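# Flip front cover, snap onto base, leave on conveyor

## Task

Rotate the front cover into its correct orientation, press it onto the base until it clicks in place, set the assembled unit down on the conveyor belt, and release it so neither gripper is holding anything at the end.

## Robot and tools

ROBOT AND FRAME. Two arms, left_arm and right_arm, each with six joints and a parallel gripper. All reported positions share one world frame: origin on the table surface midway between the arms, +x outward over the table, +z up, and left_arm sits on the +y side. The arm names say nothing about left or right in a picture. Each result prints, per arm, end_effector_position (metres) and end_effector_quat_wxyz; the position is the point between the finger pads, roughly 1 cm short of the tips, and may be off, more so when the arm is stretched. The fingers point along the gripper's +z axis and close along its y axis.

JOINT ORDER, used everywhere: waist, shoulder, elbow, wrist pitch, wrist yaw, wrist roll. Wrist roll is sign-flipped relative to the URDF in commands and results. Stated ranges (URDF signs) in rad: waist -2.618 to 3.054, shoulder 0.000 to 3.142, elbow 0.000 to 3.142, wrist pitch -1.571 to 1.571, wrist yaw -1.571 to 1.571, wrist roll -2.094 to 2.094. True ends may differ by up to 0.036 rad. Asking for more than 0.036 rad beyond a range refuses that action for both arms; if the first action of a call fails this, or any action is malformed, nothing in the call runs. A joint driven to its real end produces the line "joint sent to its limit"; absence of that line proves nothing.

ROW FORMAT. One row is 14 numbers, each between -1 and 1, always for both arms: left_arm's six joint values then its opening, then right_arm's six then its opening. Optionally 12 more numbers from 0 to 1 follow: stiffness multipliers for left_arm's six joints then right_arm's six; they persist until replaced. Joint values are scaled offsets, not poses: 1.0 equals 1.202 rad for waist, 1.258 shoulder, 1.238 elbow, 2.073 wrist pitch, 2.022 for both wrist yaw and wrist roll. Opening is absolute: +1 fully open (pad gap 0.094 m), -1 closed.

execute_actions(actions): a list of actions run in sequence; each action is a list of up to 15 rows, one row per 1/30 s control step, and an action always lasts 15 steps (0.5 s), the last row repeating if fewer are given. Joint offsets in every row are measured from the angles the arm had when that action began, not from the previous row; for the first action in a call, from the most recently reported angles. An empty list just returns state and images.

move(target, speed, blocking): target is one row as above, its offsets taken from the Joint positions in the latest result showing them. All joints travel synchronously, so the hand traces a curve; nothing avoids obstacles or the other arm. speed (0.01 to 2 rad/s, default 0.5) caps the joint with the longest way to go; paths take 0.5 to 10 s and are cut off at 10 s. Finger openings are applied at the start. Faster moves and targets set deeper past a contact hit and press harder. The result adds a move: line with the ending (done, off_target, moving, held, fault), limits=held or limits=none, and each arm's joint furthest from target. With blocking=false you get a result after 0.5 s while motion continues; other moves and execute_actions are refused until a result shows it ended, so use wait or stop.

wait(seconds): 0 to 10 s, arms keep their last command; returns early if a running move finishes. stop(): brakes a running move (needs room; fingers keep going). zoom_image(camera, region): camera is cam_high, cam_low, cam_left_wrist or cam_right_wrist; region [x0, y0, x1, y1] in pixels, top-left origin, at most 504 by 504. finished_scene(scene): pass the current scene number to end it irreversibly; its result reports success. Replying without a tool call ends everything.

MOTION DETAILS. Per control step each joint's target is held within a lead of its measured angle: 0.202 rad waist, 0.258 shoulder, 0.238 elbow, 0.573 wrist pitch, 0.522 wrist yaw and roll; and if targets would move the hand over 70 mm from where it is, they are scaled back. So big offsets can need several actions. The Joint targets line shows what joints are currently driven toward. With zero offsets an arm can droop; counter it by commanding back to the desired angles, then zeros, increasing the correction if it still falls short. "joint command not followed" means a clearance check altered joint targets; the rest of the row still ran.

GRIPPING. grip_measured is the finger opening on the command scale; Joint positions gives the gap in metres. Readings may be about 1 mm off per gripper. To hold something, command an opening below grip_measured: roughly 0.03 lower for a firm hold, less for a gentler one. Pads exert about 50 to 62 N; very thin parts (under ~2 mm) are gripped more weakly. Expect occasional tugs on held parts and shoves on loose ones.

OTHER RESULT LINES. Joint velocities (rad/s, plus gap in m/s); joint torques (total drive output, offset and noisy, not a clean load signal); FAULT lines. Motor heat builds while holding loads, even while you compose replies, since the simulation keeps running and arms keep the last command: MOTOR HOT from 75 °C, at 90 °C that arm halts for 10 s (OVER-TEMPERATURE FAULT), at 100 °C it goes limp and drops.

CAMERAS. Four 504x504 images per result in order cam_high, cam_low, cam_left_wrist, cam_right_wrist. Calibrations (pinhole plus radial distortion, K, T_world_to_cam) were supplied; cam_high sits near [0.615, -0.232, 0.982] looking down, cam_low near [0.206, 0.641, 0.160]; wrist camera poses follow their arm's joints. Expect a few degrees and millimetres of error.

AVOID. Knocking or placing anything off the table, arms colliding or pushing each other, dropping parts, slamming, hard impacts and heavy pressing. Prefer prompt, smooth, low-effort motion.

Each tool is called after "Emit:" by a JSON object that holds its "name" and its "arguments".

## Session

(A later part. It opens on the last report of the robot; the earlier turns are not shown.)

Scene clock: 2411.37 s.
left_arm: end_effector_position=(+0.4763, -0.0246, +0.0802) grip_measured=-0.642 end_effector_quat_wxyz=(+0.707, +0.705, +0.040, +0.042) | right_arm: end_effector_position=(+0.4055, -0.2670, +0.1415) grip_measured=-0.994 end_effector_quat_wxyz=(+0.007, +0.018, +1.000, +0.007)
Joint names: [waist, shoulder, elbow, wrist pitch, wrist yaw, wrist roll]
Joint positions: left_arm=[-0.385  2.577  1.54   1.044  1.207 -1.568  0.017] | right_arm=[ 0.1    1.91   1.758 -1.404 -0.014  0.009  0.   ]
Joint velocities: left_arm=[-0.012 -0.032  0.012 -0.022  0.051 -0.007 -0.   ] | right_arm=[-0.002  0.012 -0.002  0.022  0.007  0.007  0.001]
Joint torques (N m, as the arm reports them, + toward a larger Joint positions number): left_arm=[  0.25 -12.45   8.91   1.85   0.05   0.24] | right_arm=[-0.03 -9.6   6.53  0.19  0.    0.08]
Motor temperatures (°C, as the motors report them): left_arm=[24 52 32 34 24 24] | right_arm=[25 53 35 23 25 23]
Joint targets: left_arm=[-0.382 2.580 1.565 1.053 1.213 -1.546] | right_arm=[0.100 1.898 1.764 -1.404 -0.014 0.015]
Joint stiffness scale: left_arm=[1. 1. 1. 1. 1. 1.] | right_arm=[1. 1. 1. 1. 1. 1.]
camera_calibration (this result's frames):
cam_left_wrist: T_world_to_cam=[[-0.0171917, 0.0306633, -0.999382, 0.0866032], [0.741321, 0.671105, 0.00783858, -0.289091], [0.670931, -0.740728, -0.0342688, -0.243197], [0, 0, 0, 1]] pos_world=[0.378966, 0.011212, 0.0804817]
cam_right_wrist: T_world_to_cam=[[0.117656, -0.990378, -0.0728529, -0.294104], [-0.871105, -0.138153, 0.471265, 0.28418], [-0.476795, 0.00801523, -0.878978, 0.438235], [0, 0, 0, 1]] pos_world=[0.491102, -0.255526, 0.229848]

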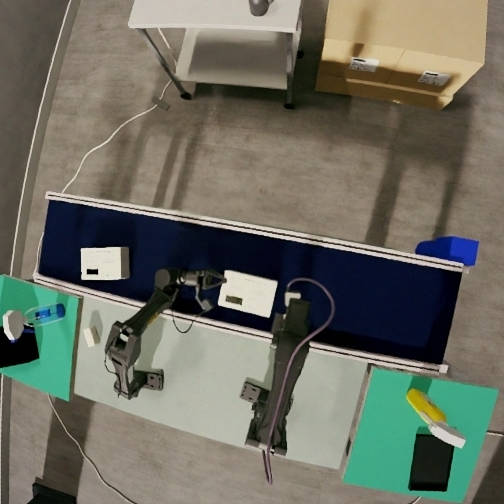

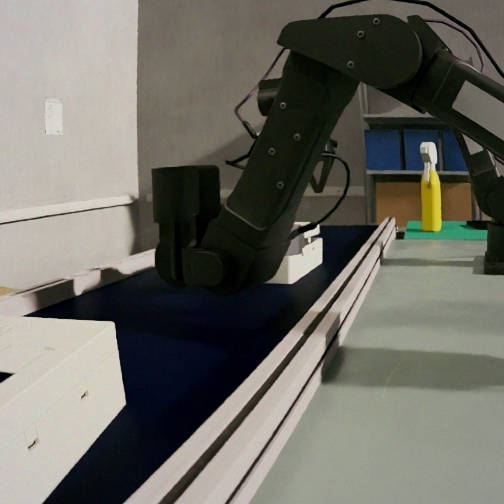

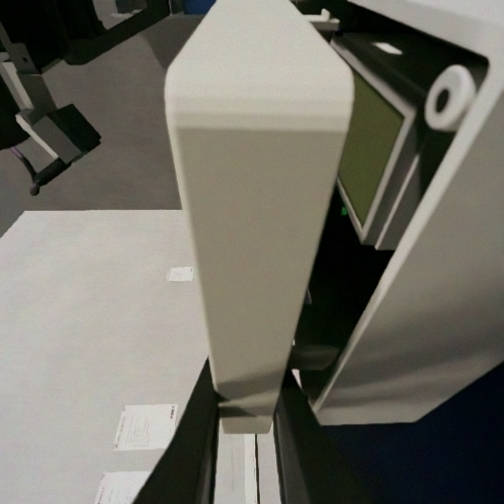

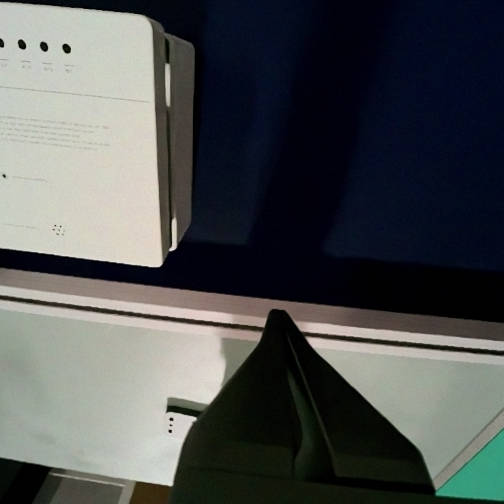

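Emit:
{"name": "zoom_image", "arguments": {"camera": "cam_right_wrist", "region": [110, 0, 230, 120]}}

Emit:
{"name": "zoom_image", "arguments": {"camera": "cam_right_wrist", "region": [110, 170, 230, 290]}}

Region (110, 0, 230, 120) of cam_right_wrist's 504x504 image, scaled by 4.200, with more detail than that image has.

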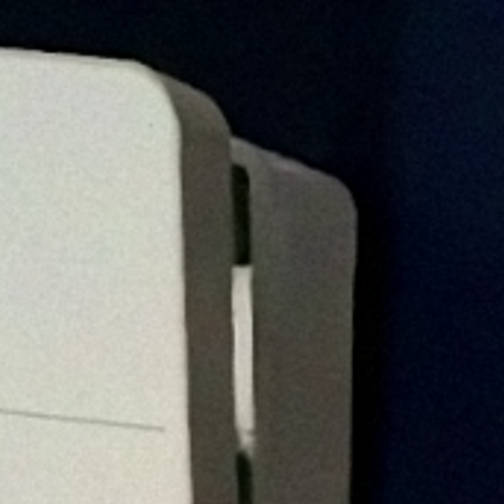

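Region (110, 170, 230, 290) of cam_right_wrist's 504x504 image, scaled by 4.200, with more detail than that image has.

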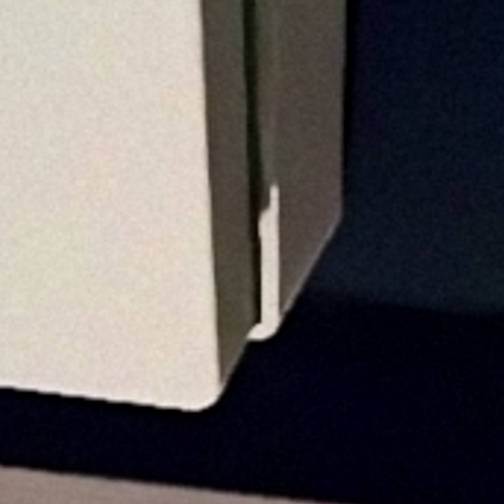

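Emit:
{"name": "move", "arguments": {"target": [0.0025,0.012,0.0,0.0106,0.003,0.009,-0.67,0,-0.009,0.005,0,0,0.003,-1], "speed": 0.03}}

Scene clock: 2453.47 s.
left_arm: end_effector_position=(+0.4760, -0.0245, +0.0790) grip_measured=-0.642 end_effector_quat_wxyz=(+0.708, +0.704, +0.035, +0.048) | right_arm: end_effector_position=(+0.4055, -0.2670, +0.1415) grip_measured=-0.994 end_effector_quat_wxyz=(+0.007, +0.017, +1.000, +0.007)
Joint names: [waist, shoulder, elbow, wrist pitch, wrist yaw, wrist roll]
Joint positions: left_arm=[-0.385  2.585  1.54   1.065  1.207 -1.57   0.017] | right_arm=[ 0.1    1.91   1.758 -1.404 -0.014  0.01   0.   ]
Joint velocities: left_arm=[-0.022 -0.017 -0.002  0.022  0.022  0.007  0.   ] | right_arm=[-0.002  0.012 -0.007  0.037  0.022  0.051 -0.001]
Joint torques (N m, as the arm reports them, + toward a larger Joint positions number): left_arm=[  0.13 -12.1    7.14   1.74   0.02   0.21] | right_arm=[-0.03 -9.61  6.53  0.19  0.    0.08]
Motor temperatures (°C, as the motors report them): left_arm=[24 53 32 34 24 24] | right_arm=[25 53 35 23 25 23]
Joint targets: left_arm=[-0.382 2.593 1.540 1.066 1.213 -1.549] | right_arm=[0.100 1.898 1.764 -1.404 -0.014 0.016]
Joint stiffness scale: left_arm=[1. 1. 1. 1. 1. 1.] | right_arm=[1. 1. 1. 1. 1. 1.]
move: done; limits=none; left_arm: farthest joint: the wrist roll, 0.020 radians from its target (0.018 radians at the start); right_arm: farthest joint: the shoulder, 0.011 radians from its target (0.011 radians at the start)
camera_calibration (this result's frames):
cam_left_wrist: T_world_to_cam=[[-0.00197837, 0.0276721, -0.999615, 0.0780399], [0.741124, 0.671151, 0.0171125, -0.289533], [0.671366, -0.740804, -0.0218362, -0.244154], [0, 0, 0, 1]] pos_world=[0.378651, 0.0112906, 0.0776331]
cam_right_wrist: T_world_to_cam=[[0.118412, -0.990289, -0.0728404, -0.294389], [-0.871004, -0.138812, 0.471258, 0.283964], [-0.476793, 0.00764141, -0.878983, 0.438135], [0, 0, 0, 1]] pos_world=[0.491093, -0.25546, 0.229849]

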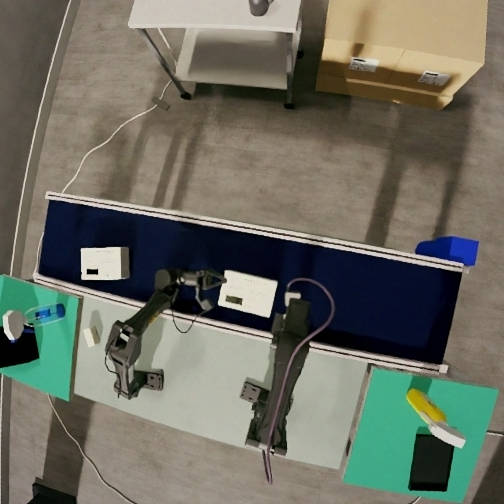

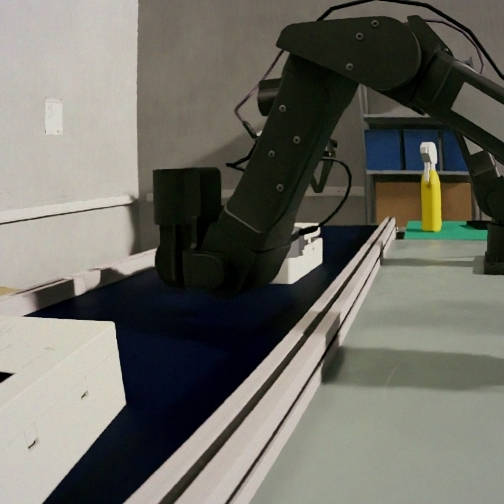

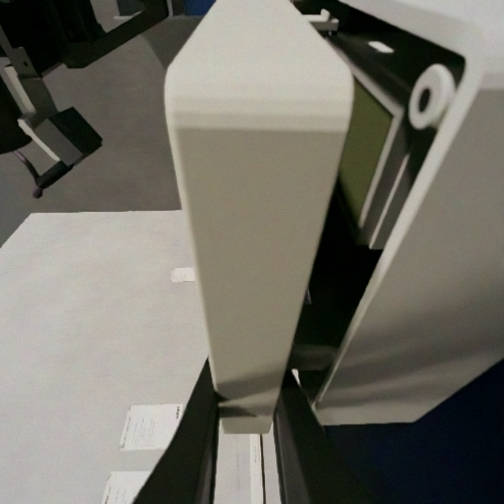

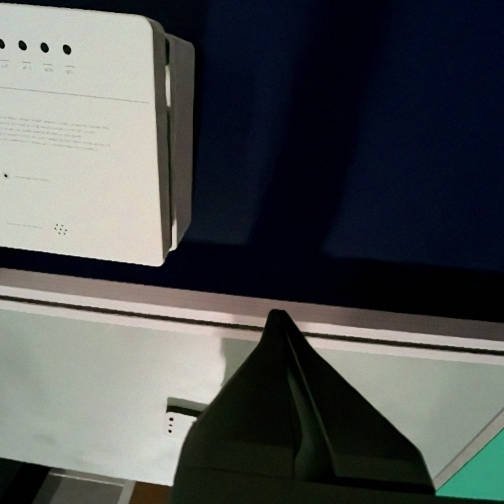

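Emit:
{"name": "zoom_image", "arguments": {"camera": "cam_right_wrist", "region": [110, 0, 230, 120]}}

Emit:
{"name": "zoom_image", "arguments": {"camera": "cam_right_wrist", "region": [110, 170, 230, 290]}}

Emit:
{"name": "zoom_image", "arguments": {"camera": "cam_low", "region": [240, 200, 360, 300]}}

Region (110, 0, 230, 120) of cam_right_wrist's 504x504 image, scaled by 4.200, with more detail than that image has.

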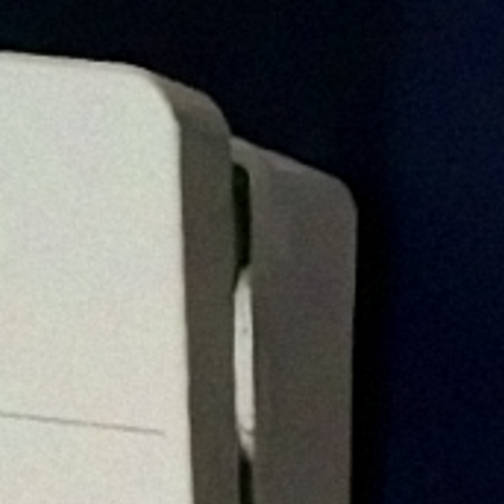

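Region (110, 170, 230, 290) of cam_right_wrist's 504x504 image, scaled by 4.200, with more detail than that image has.

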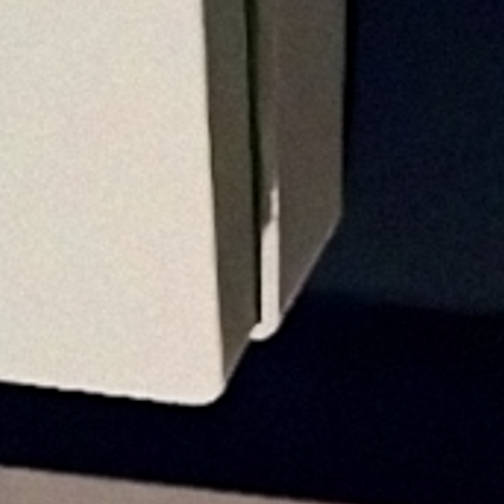

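Region (240, 200, 360, 300) of cam_low's 504x504 image, scaled by 4.200, with more detail than that image has.

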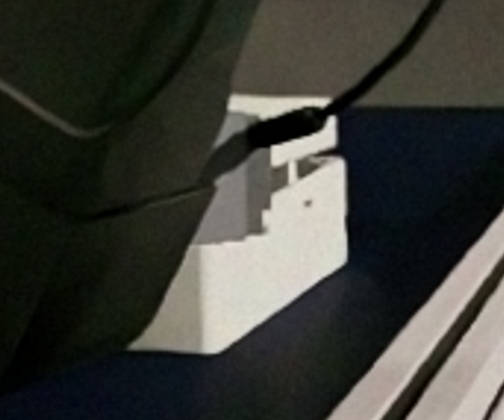

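Emit:
{"name": "move", "arguments": {"target": [0.0025,0.0151,-0.006,-0.0072,0.003,0.0105,-0.67,0,-0.009,0.005,0,0,0.003,-1], "speed": 0.03}}

Scene clock: 2485.20 s.
left_arm: end_effector_position=(+0.4759, -0.0245, +0.0784) grip_measured=-0.642 end_effector_quat_wxyz=(+0.708, +0.704, +0.036, +0.047) | right_arm: end_effector_position=(+0.4055, -0.2670, +0.1415) grip_measured=-0.994 end_effector_quat_wxyz=(+0.007, +0.017, +1.000, +0.007)
Joint names: [waist, shoulder, elbow, wrist pitch, wrist yaw, wrist roll]
Joint positions: left_arm=[-0.385  2.587  1.54   1.067  1.207 -1.567  0.017] | right_arm=[ 0.1    1.91   1.758 -1.404 -0.014  0.011  0.   ]
Joint velocities: left_arm=[-0.012  0.002 -0.017  0.007  0.037  0.066  0.002] | right_arm=[-0.022 -0.007 -0.002 -0.081  0.007 -0.007 -0.001]
Joint torques (N m, as the arm reports them, + toward a larger Joint positions number): left_arm=[  0.16 -11.55   6.42   1.55   0.04   0.19] | right_arm=[-0.03 -9.6   6.53  0.19  0.    0.07]
Motor temperatures (°C, as the motors report them): left_arm=[24 52 30 34 24 24] | right_arm=[25 53 35 23 25 23]
Joint targets: left_arm=[-0.382 2.604 1.533 1.050 1.213 -1.549] | right_arm=[0.100 1.898 1.764 -1.404 -0.014 0.016]
Joint stiffness scale: left_arm=[1. 1. 1. 1. 1. 1.] | right_arm=[1. 1. 1. 1. 1. 1.]
move: done; limits=none; left_arm: farthest joint: the wrist roll, 0.018 radians from its target (0.021 radians at the start); right_arm: farthest joint: the shoulder, 0.011 radians from its target (0.011 radians at the start)
camera_calibration (this result's frames):
cam_left_wrist: T_world_to_cam=[[-0.00425912, 0.0272683, -0.999619, 0.0785575], [0.741173, 0.671143, 0.0151499, -0.289357], [0.6713, -0.740827, -0.023069, -0.243984], [0, 0, 0, 1]] pos_world=[0.378585, 0.0113081, 0.0772828]
cam_right_wrist: T_world_to_cam=[[0.119169, -0.990199, -0.0728278, -0.294673], [-0.870902, -0.139471, 0.471251, 0.283748], [-0.47679, 0.00726759, -0.878987, 0.438034], [0, 0, 0, 1]] pos_world=[0.491083, -0.255394, 0.22985]

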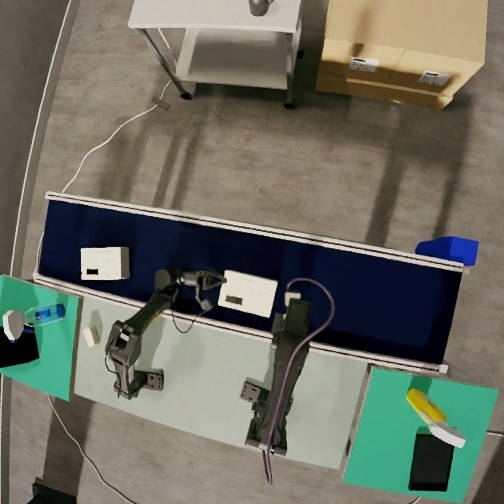

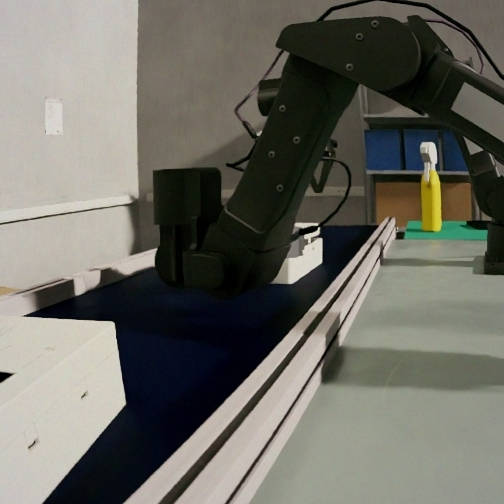

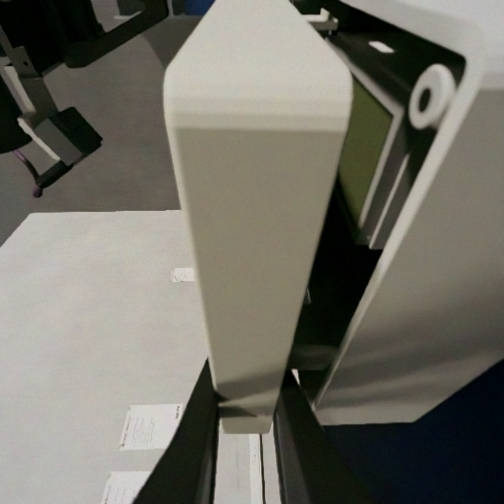

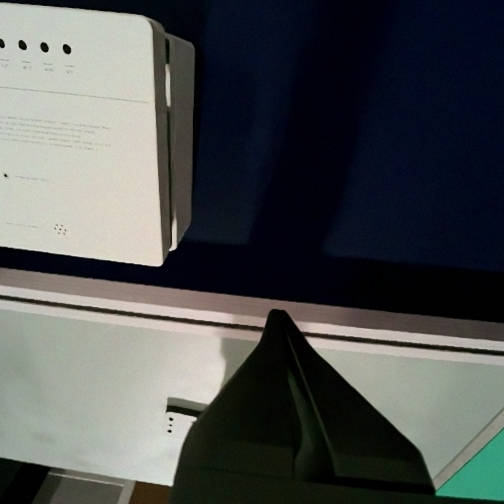

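Emit:
{"name": "zoom_image", "arguments": {"camera": "cam_low", "region": [280, 215, 340, 265]}}

Emit:
{"name": "zoom_image", "arguments": {"camera": "cam_left_wrist", "region": [260, 150, 420, 440]}}

Emit:
{"name": "zoom_image", "arguments": {"camera": "cam_right_wrist", "region": [130, 10, 210, 290]}}

Region (280, 215, 340, 265) of cam_low's 504x504 image, scaled by 8.400, with more detail than that image has.

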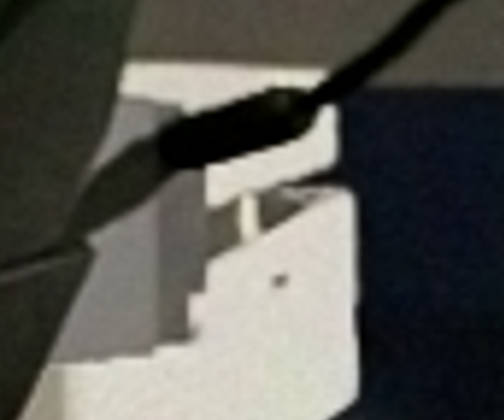

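Region (260, 150, 420, 440) of cam_left_wrist's 504x504 image, scaled by 1.738, with more detail than that image has; it fills the left 278 columns of this view, and the rest is white.

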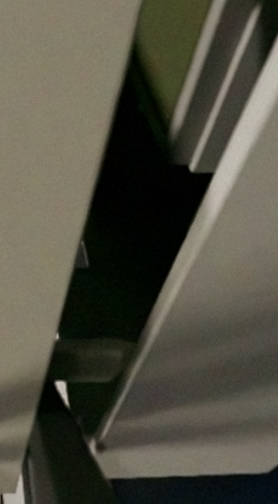

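Region (130, 10, 210, 290) of cam_right_wrist's 504x504 image, scaled by 1.800, with more detail than that image has; it fills the left 144 columns of this view, and the rest is white.

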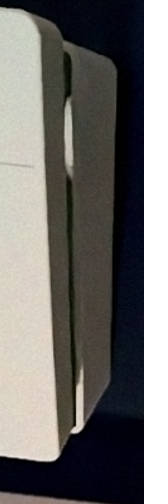

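Emit:
{"name": "move", "arguments": {"target": [0.0025,-0.005,0.018,0.0,0.003,0.009,-0.67,0,-0.009,0.005,0,0,0.003,-1], "speed": 0.04}}

Scene clock: 2516.57 s.
left_arm: end_effector_position=(+0.4759, -0.0245, +0.0789) grip_measured=-0.642 end_effector_quat_wxyz=(+0.708, +0.703, +0.034, +0.048) | right_arm: end_effector_position=(+0.4055, -0.2670, +0.1415) grip_measured=-0.994 end_effector_quat_wxyz=(+0.007, +0.017, +1.000, +0.007)
Joint names: [waist, shoulder, elbow, wrist pitch, wrist yaw, wrist roll]
Joint positions: left_arm=[-0.385  2.587  1.54   1.071  1.207 -1.568  0.017] | right_arm=[ 0.1    1.91   1.758 -1.404 -0.014  0.011  0.   ]
Joint velocities: left_arm=[ 0.002  0.017  0.012 -0.022  0.022 -0.022 -0.001] | right_arm=[ 0.012  0.002 -0.007  0.007  0.007  0.022  0.   ]
Joint torques (N m, as the arm reports them, + toward a larger Joint positions number): left_arm=[  0.26 -12.97   8.77   1.7    0.04   0.23] | right_arm=[-0.03 -9.61  6.52  0.19  0.    0.08]
Motor temperatures (°C, as the motors report them): left_arm=[24 52 30 33 24 24] | right_arm=[25 52 34 23 25 23]
Joint targets: left_arm=[-0.382 2.580 1.562 1.067 1.213 -1.549] | right_arm=[0.100 1.898 1.764 -1.404 -0.014 0.017]
Joint stiffness scale: left_arm=[1. 1. 1. 1. 1. 1.] | right_arm=[1. 1. 1. 1. 1. 1.]
move: off_target (left_arm); limits=none; left_arm: farthest joint: the elbow, 0.022 radians from its target (0.022 radians at the start); right_arm: farthest joint: the shoulder, 0.011 radians from its target (0.011 radians at the start)
camera_calibration (this result's frames):
cam_left_wrist: T_world_to_cam=[[-0.000173617, 0.0265193, -0.999648, 0.077056], [0.741102, 0.671159, 0.0176762, -0.289524], [0.671392, -0.740839, -0.01977, -0.244269], [0, 0, 0, 1]] pos_world=[0.378581, 0.0113089, 0.0773173]
cam_right_wrist: T_world_to_cam=[[0.119547, -0.990154, -0.0728215, -0.294815], [-0.870851, -0.139801, 0.471247, 0.28364], [-0.476788, 0.00708068, -0.87899, 0.437984], [0, 0, 0, 1]] pos_world=[0.491078, -0.255361, 0.22985]

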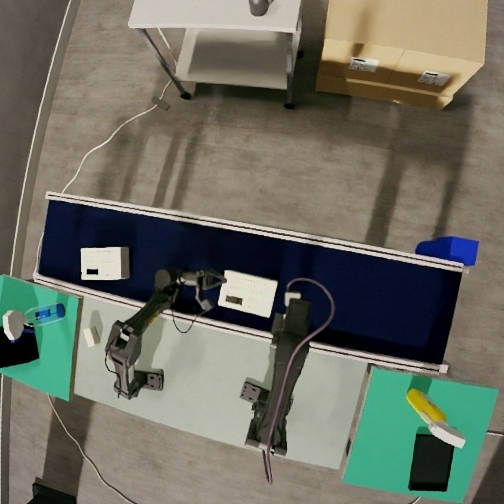

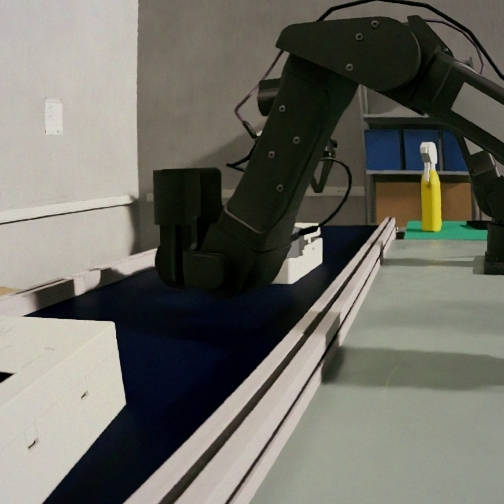

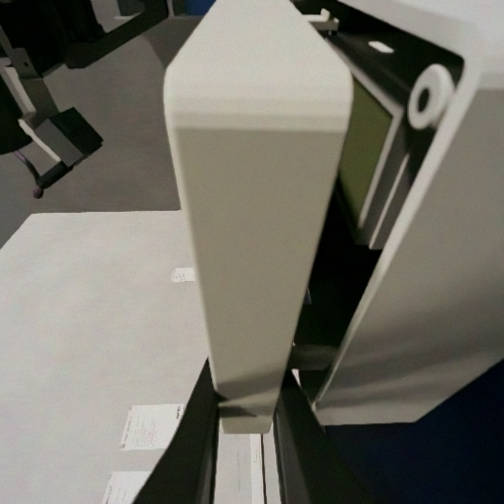

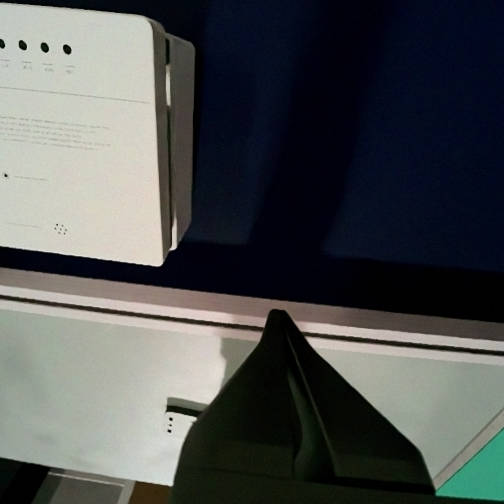

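Emit:
{"name": "execute_actions", "arguments": {"actions": [[[0.0025,-0.0055,0.018,-0.002,0.003,0.009,-0.64,0,-0.009,0.005,0,0,0.003,-1],[0.0025,-0.0055,0.018,-0.002,0.003,0.009,-0.63,0,-0.009,0.005,0,0,0.003,-1],[0.0025,-0.0055,0.018,-0.002,0.003,0.009,-0.62,0,-0.009,0.005,0,0,0.003,-1],[0.0025,-0.006,0.018,-0.002,0.003,0.009,-0.61,0,-0.009,0.005,0,0,0.003,-1],[0.0025,-0.006,0.018,-0.002,0.003,0.009,-0.60,0,-0.009,0.005,0,0,0.003,-1],[0.0025,-0.0065,0.018,-0.002,0.003,0.009,-0.59,0,-0.009,0.005,0,0,0.003,-1],[0.0025,-0.007,0.018,-0.002,0.003,0.009,-0.58,0,-0.009,0.005,0,0,0.003,-1],[0.0025,-0.0075,0.018,-0.002,0.003,0.009,-0.57,0,-0.009,0.005,0,0,0.003,-1],[0.0025,-0.008,0.018,-0.002,0.003,0.009,-0.56,0,-0.009,0.005,0,0,0.003,-1],[0.0025,-0.0085,0.018,-0.002,0.003,0.009,-0.55,0,-0.009,0.005,0,0,0.003,-1],[0.0025,-0.009,0.018,-0.002,0.003,0.009,-0.54,0,-0.009,0.005,0,0,0.003,-1],[0.0025,-0.0095,0.018,-0.002,0.003,0.009,-0.53,0,-0.009,0.005,0,0,0.003,-1],[0.0025,-0.010,0.018,-0.002,0.003,0.009,-0.52,0,-0.009,0.005,0,0,0.003,-1],[0.0025,-0.010,0.018,-0.002,0.003,0.009,-0.51,0,-0.009,0.005,0,0,0.003,-1],[0.0025,-0.010,0.018,-0.002,0.003,0.009,-0.50,0,-0.009,0.005,0,0,0.003,-1]]]}}

Scene clock: 2537.43 s.
left_arm: end_effector_position=(+0.4757, -0.0245, +0.0795) grip_measured=-0.507 end_effector_quat_wxyz=(+0.709, +0.703, +0.032, +0.049) | right_arm: end_effector_position=(+0.4055, -0.2670, +0.1415) grip_measured=-0.994 end_effector_quat_wxyz=(+0.007, +0.016, +1.000, +0.007)
Joint names: [waist, shoulder, elbow, wrist pitch, wrist yaw, wrist roll]
Joint positions: left_arm=[-0.385  2.587  1.54   1.075  1.209 -1.567  0.023] | right_arm=[ 0.1    1.91   1.758 -1.404 -0.014  0.012  0.   ]
Joint velocities: left_arm=[-0.002  0.002  0.007  0.022  0.022  0.037  0.01 ] | right_arm=[-0.007 -0.012 -0.012 -0.007 -0.007  0.125 -0.001]
Joint torques (N m, as the arm reports them, + toward a larger Joint positions number): left_arm=[  0.29 -13.39   8.68   1.67   0.     0.21] | right_arm=[-0.03 -9.6   6.52  0.19  0.    0.08]
Motor temperatures (°C, as the motors report them): left_arm=[24 54 31 33 24 24] | right_arm=[25 52 34 23 25 23]
Joint targets: left_arm=[-0.382 2.574 1.562 1.066 1.213 -1.550] | right_arm=[0.100 1.898 1.764 -1.404 -0.014 0.017]
Joint stiffness scale: left_arm=[1. 1. 1. 1. 1. 1.] | right_arm=[1. 1. 1. 1. 1. 1.]
camera_calibration (this result's frames):
cam_left_wrist: T_world_to_cam=[[0.0035438, 0.0253412, -0.999673, 0.0758675], [0.741806, 0.670328, 0.0196222, -0.28987], [0.670606, -0.741632, -0.0164228, -0.244038], [0, 0, 0, 1]] pos_world=[0.378411, 0.0113989, 0.0775228]
cam_right_wrist: T_world_to_cam=[[0.120303, -0.990064, -0.0728089, -0.295099], [-0.870749, -0.140459, 0.47124, 0.283424], [-0.476785, 0.00670686, -0.878994, 0.437884], [0, 0, 0, 1]] pos_world=[0.491068, -0.255294, 0.229851]

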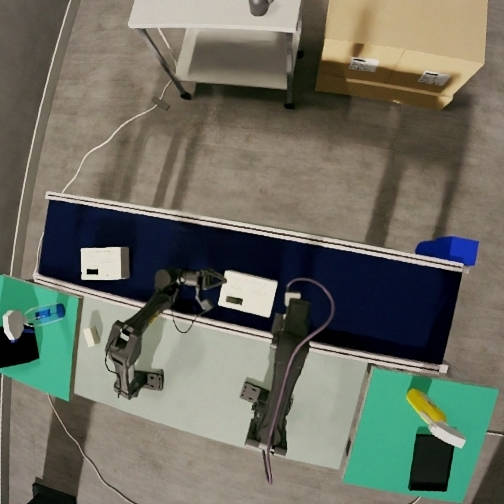

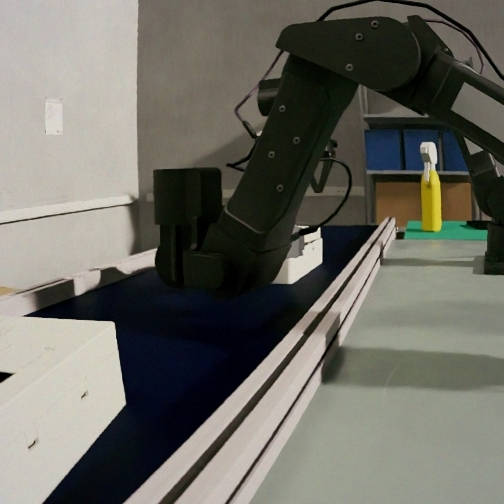

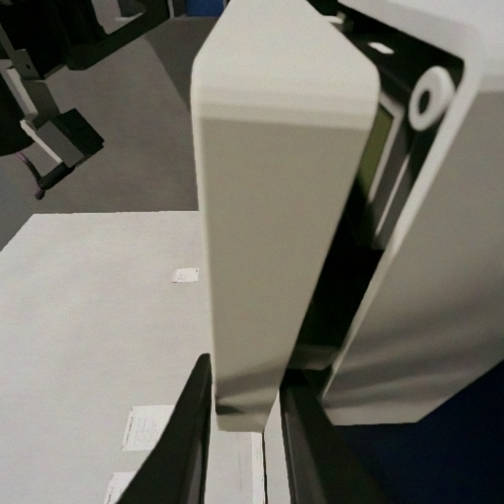

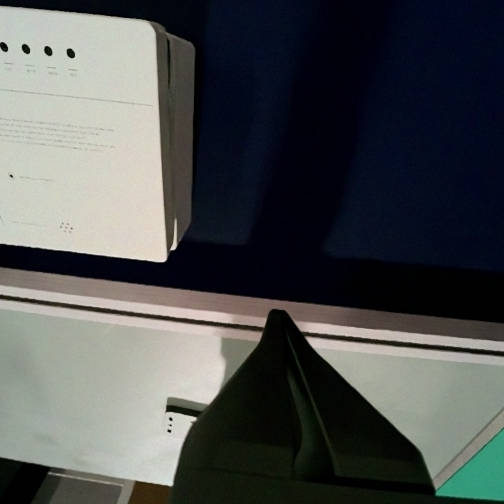

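Emit:
{"name": "move", "arguments": {"target": [0.0674,-0.008,0.018,-0.003,0.043,0.008,-0.495,0,-0.009,0.005,0,0,0.003,-1], "speed": 0.05}}

Scene clock: 2560.03 s.
left_arm: end_effector_position=(+0.4828, +0.0108, +0.0791) grip_measured=-0.496 end_effector_quat_wxyz=(+0.708, +0.704, +0.031, +0.049) | right_arm: end_effector_position=(+0.4055, -0.2670, +0.1415) grip_measured=-0.994 end_effector_quat_wxyz=(+0.007, +0.016, +1.000, +0.007)
Joint names: [waist, shoulder, elbow, wrist pitch, wrist yaw, wrist roll]
Joint positions: left_arm=[-0.311  2.587  1.54   1.075  1.284 -1.568  0.024] | right_arm=[ 0.1    1.91   1.758 -1.404 -0.014  0.013  0.   ]
Joint velocities: left_arm=[ 0.012  0.022 -0.002 -0.022  0.037 -0.007  0.   ] | right_arm=[ 0.007 -0.002 -0.002 -0.007 -0.007  0.066 -0.   ]
Joint torques (N m, as the arm reports them, + toward a larger Joint positions number): left_arm=[  0.58 -13.11   8.77   1.62   0.06   0.19] | right_arm=[-0.03 -9.6   6.52  0.19  0.    0.08]
Motor temperatures (°C, as the motors report them): left_arm=[24 55 31 33 24 24] | right_arm=[25 52 34 23 25 23]
Joint targets: left_arm=[-0.304 2.577 1.562 1.069 1.296 -1.551] | right_arm=[0.100 1.898 1.764 -1.404 -0.014 0.018]
Joint stiffness scale: left_arm=[1. 1. 1. 1. 1. 1.] | right_arm=[1. 1. 1. 1. 1. 1.]
move: off_target (left_arm); limits=none; left_arm: farthest joint: the elbow, 0.022 radians from its target (0.022 radians at the start); right_arm: farthest joint: the shoulder, 0.011 radians from its target (0.011 radians at the start)
camera_calibration (this result's frames):
cam_left_wrist: T_world_to_cam=[[0.00518232, 0.0275919, -0.999606, 0.0737572], [0.743022, 0.668895, 0.0223155, -0.319655], [0.669247, -0.742844, -0.0170349, -0.221862], [0, 0, 0, 1]] pos_world=[0.385609, 0.0469712, 0.077082]
cam_right_wrist: T_world_to_cam=[[0.121058, -0.989972, -0.0727963, -0.295383], [-0.870646, -0.141118, 0.471234, 0.283207], [-0.476781, 0.00633305, -0.878999, 0.437783], [0, 0, 0, 1]] pos_world=[0.491059, -0.255228, 0.229851]

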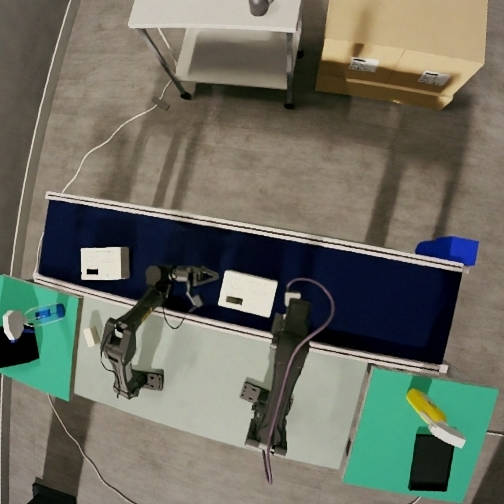

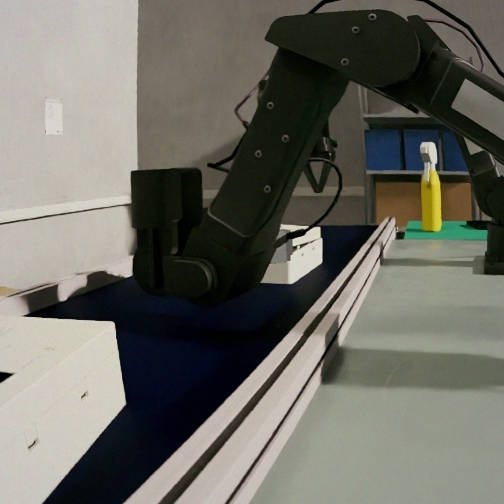

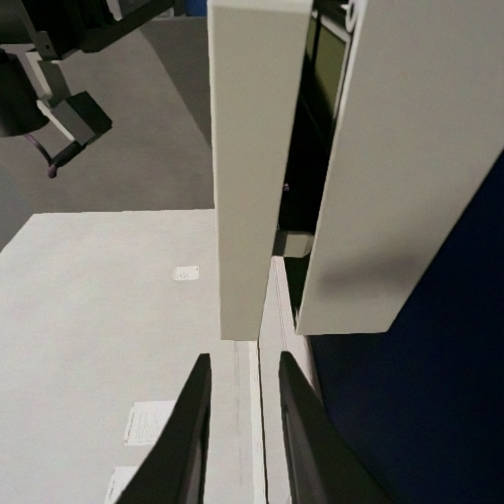

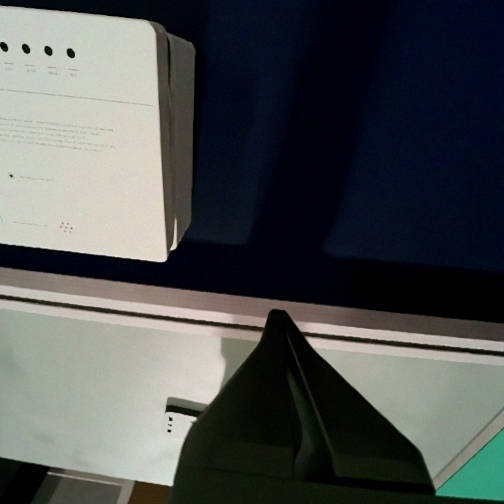

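Emit:
{"name": "zoom_image", "arguments": {"camera": "cam_left_wrist", "region": [200, 180, 400, 360]}}

Emit:
{"name": "zoom_image", "arguments": {"camera": "cam_right_wrist", "region": [130, 10, 230, 110]}}

Emit:
{"name": "zoom_image", "arguments": {"camera": "cam_right_wrist", "region": [130, 180, 230, 280]}}

Region (200, 180, 400, 360) of cam_left_wrist's 504x504 image, scaled by 2.520, with more detail than that image has; it fills the top 454 rows of this view, and the rest is white.

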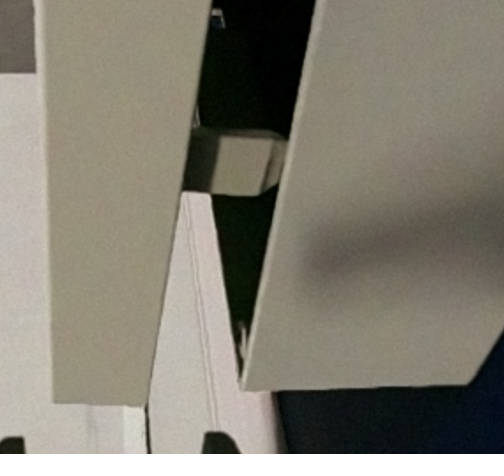

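Region (130, 10, 230, 110) of cam_right_wrist's 504x504 image, scaled by 5.040, with more detail than that image has.

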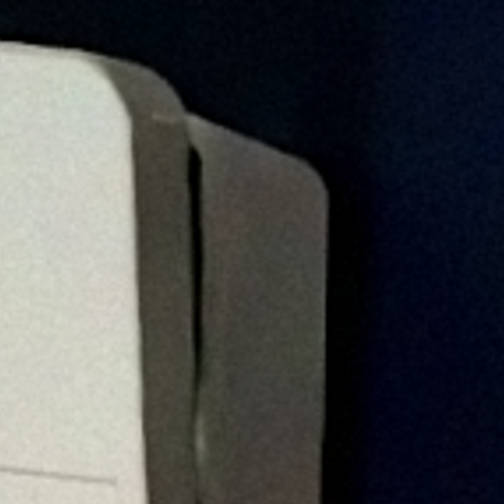

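Region (130, 180, 230, 280) of cam_right_wrist's 504x504 image, scaled by 5.040, with more detail than that image has.

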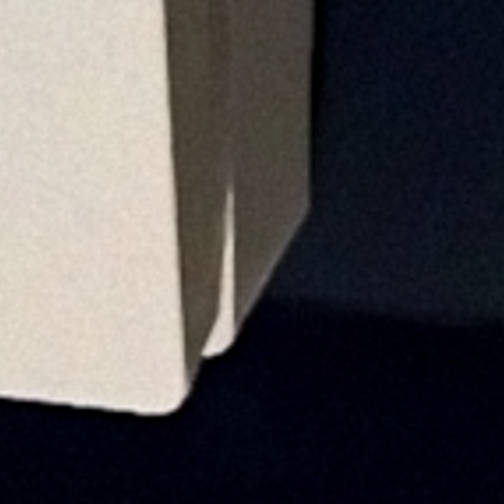

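Emit:
{"name": "zoom_image", "arguments": {"camera": "cam_left_wrist", "region": [255, 200, 335, 280]}}

Emit:
{"name": "zoom_image", "arguments": {"camera": "cam_low", "region": [270, 210, 340, 290]}}

Emit:
{"name": "zoom_image", "arguments": {"camera": "cam_high", "region": [200, 255, 300, 335]}}

Region (255, 200, 335, 280) of cam_left_wrist's 504x504 image, scaled by 6.300, with more detail than that image has.

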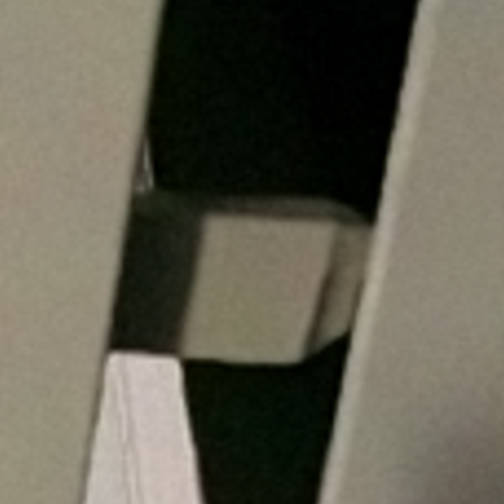

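Region (270, 210, 340, 290) of cam_low's 504x504 image, scaled by 6.300, with more detail than that image has; it fills the left 441 columns of this view, and the rest is white.

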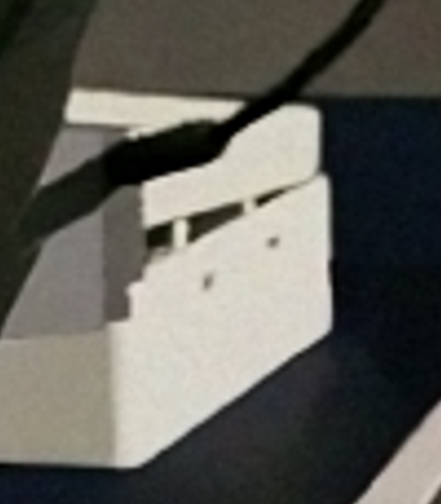

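Region (200, 255, 300, 335) of cam_high's 504x504 image, scaled by 5.040, with more detail than that image has; it fills the top 403 rows of this view, and the rest is white.

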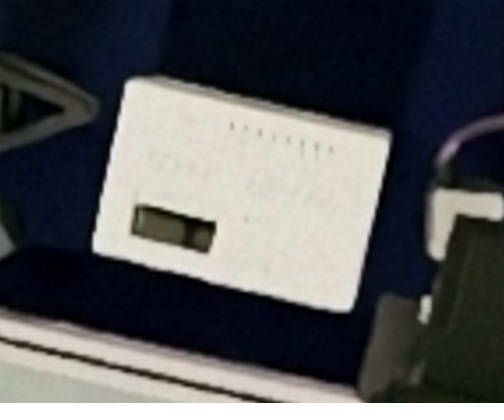

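Emit:
{"name": "move", "arguments": {"target": [0.424,-0.403,0.022,-0.193,0.0,0.008,-0.3,0.431,0.2456,0.3942,-0.0328,0.007,0.0,-1], "speed": 0.3}}

Scene clock: 2682.47 s.
left_arm: end_effector_position=(+0.5190, +0.2813, +0.2868) grip_measured=-0.301 end_effector_quat_wxyz=(+0.670, +0.672, +0.167, +0.267) | right_arm: end_effector_position=(+0.4410, -0.0467, +0.1393) grip_measured=-0.994 end_effector_quat_wxyz=(+0.046, -0.242, +0.969, +0.014)
Joint names: [waist, shoulder, elbow, wrist pitch, wrist yaw, wrist roll]
Joint positions: left_arm=[ 0.202  2.094  1.54   0.697  1.285 -1.569  0.033] | right_arm=[ 0.621  2.219  2.21  -1.466 -0.006  0.013  0.   ]
Joint velocities: left_arm=[ 0.007 -0.002  0.012  0.022  0.081 -0.051 -0.   ] | right_arm=[-0.002 -0.012 -0.007  0.022 -0.081  0.022 -0.   ]
Joint torques (N m, as the arm reports them, + toward a larger Joint positions number): left_arm=[ -0.23 -11.7   10.59   1.44  -0.09   0.19] | right_arm=[ -0.24 -11.26   8.94   0.27   0.1    0.02]
Motor temperatures (°C, as the motors report them): left_arm=[24 57 31 32 24 24] | right_arm=[25 52 35 23 25 23]
Joint targets: left_arm=[0.199 2.080 1.567 0.675 1.284 -1.552] | right_arm=[0.618 2.219 2.246 -1.472 0.001 0.013]
Joint stiffness scale: left_arm=[1. 1. 1. 1. 1. 1.] | right_arm=[1. 1. 1. 1. 1. 1.]
move: off_target (left_arm, right_arm); limits=none; left_arm: farthest joint: the elbow, 0.027 radians from its target (0.027 radians at the start); right_arm: farthest joint: the elbow, 0.036 radians from its target (0.488 radians at the start)
camera_calibration (this result's frames):
cam_left_wrist: T_world_to_cam=[[0.0995642, 0.0652497, -0.992889, 0.2122], [0.313399, 0.945004, 0.0935297, -0.407192], [0.944388, -0.320483, 0.0736394, -0.329304], [0, 0, 0, 1]] pos_world=[0.417477, 0.265415, 0.273026]
cam_right_wrist: T_world_to_cam=[[0.602208, -0.796666, -0.0516572, -0.287847], [-0.718107, -0.568822, 0.400953, 0.268829], [-0.34881, -0.204362, -0.914641, 0.390185], [0, 0, 0, 1]] pos_world=[0.502492, 0.00333603, 0.234222]

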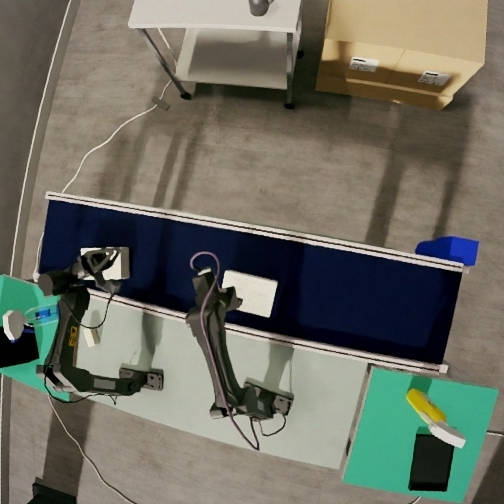

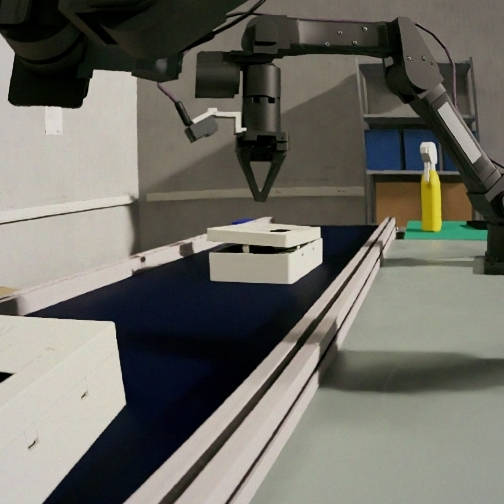

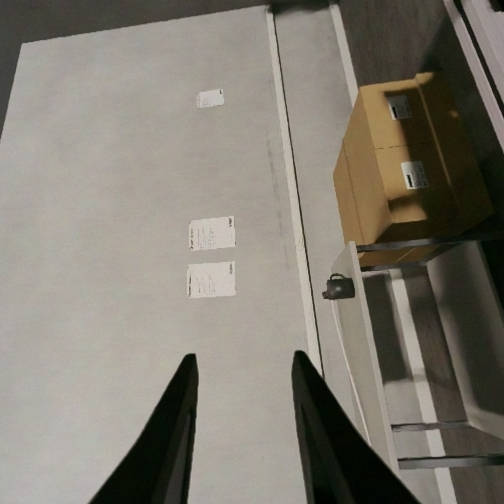

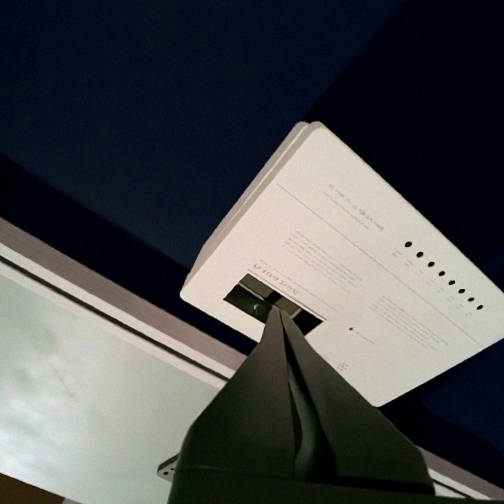

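Emit:
{"name": "zoom_image", "arguments": {"camera": "cam_low", "region": [195, 200, 335, 295]}}

Emit:
{"name": "zoom_image", "arguments": {"camera": "cam_right_wrist", "region": [160, 100, 360, 340]}}

Region (195, 200, 335, 295) of cam_low's 504x504 image, scaled by 3.600, with more detail than that image has; it fills the top 342 rows of this view, and the rest is white.

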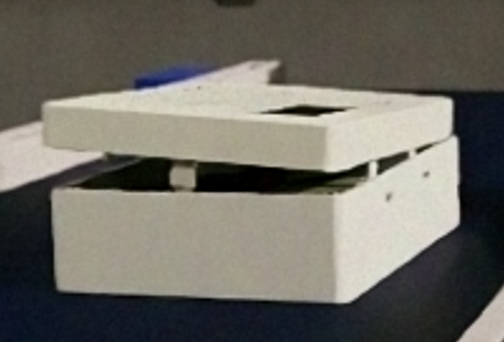

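Region (160, 100, 360, 340) of cam_right_wrist's 504x504 image, scaled by 2.100, with more detail than that image has.

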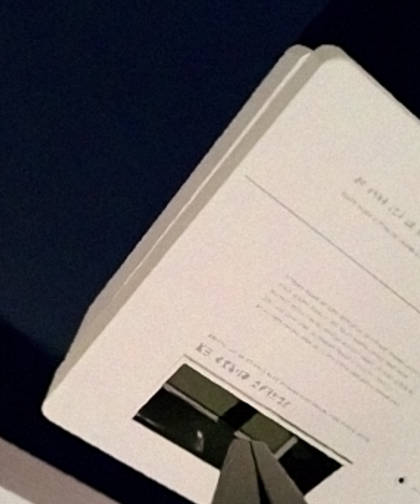

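Emit:
{"name": "zoom_image", "arguments": {"camera": "cam_right_wrist", "region": [270, 105, 350, 185]}}

Emit:
{"name": "zoom_image", "arguments": {"camera": "cam_right_wrist", "region": [165, 240, 245, 320]}}

Emit:
{"name": "zoom_image", "arguments": {"camera": "cam_low", "region": [200, 215, 270, 265]}}

Emit:
{"name": "zoom_image", "arguments": {"camera": "cam_low", "region": [265, 215, 335, 265]}}

Region (270, 105, 350, 185) of cam_right_wrist's 504x504 image, scaled by 6.300, with more detail than that image has.

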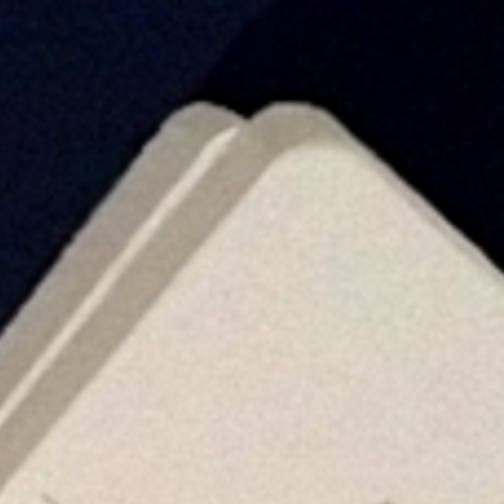

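Region (165, 240, 245, 320) of cam_right_wrist's 504x504 image, scaled by 6.300, with more detail than that image has.

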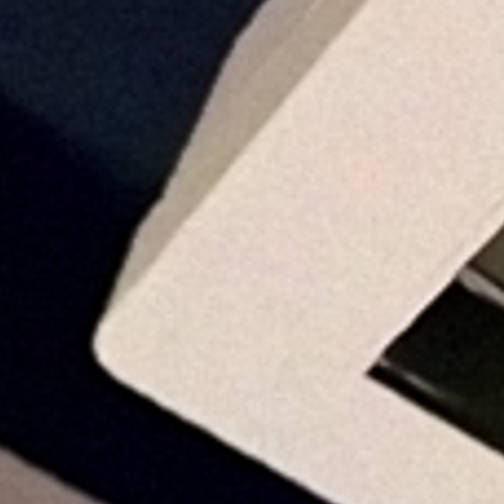

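Region (200, 215, 270, 265) of cam_low's 504x504 image, scaled by 7.200, with more detail than that image has; it fills the top 360 rows of this view, and the rest is white.

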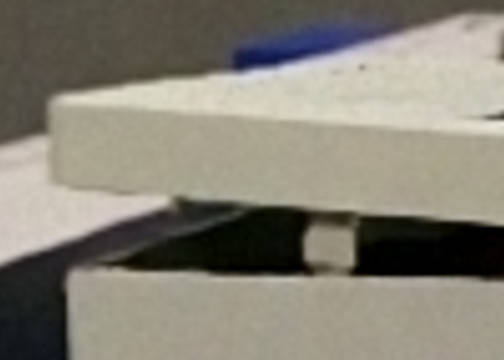

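Region (265, 215, 335, 265) of cam_low's 504x504 image, scaled by 7.200, with more detail than that image has; it fills the top 360 rows of this view, and the rest is white.

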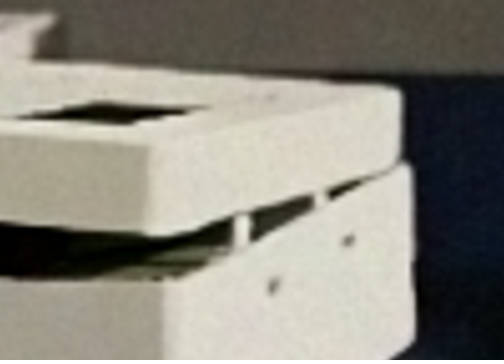

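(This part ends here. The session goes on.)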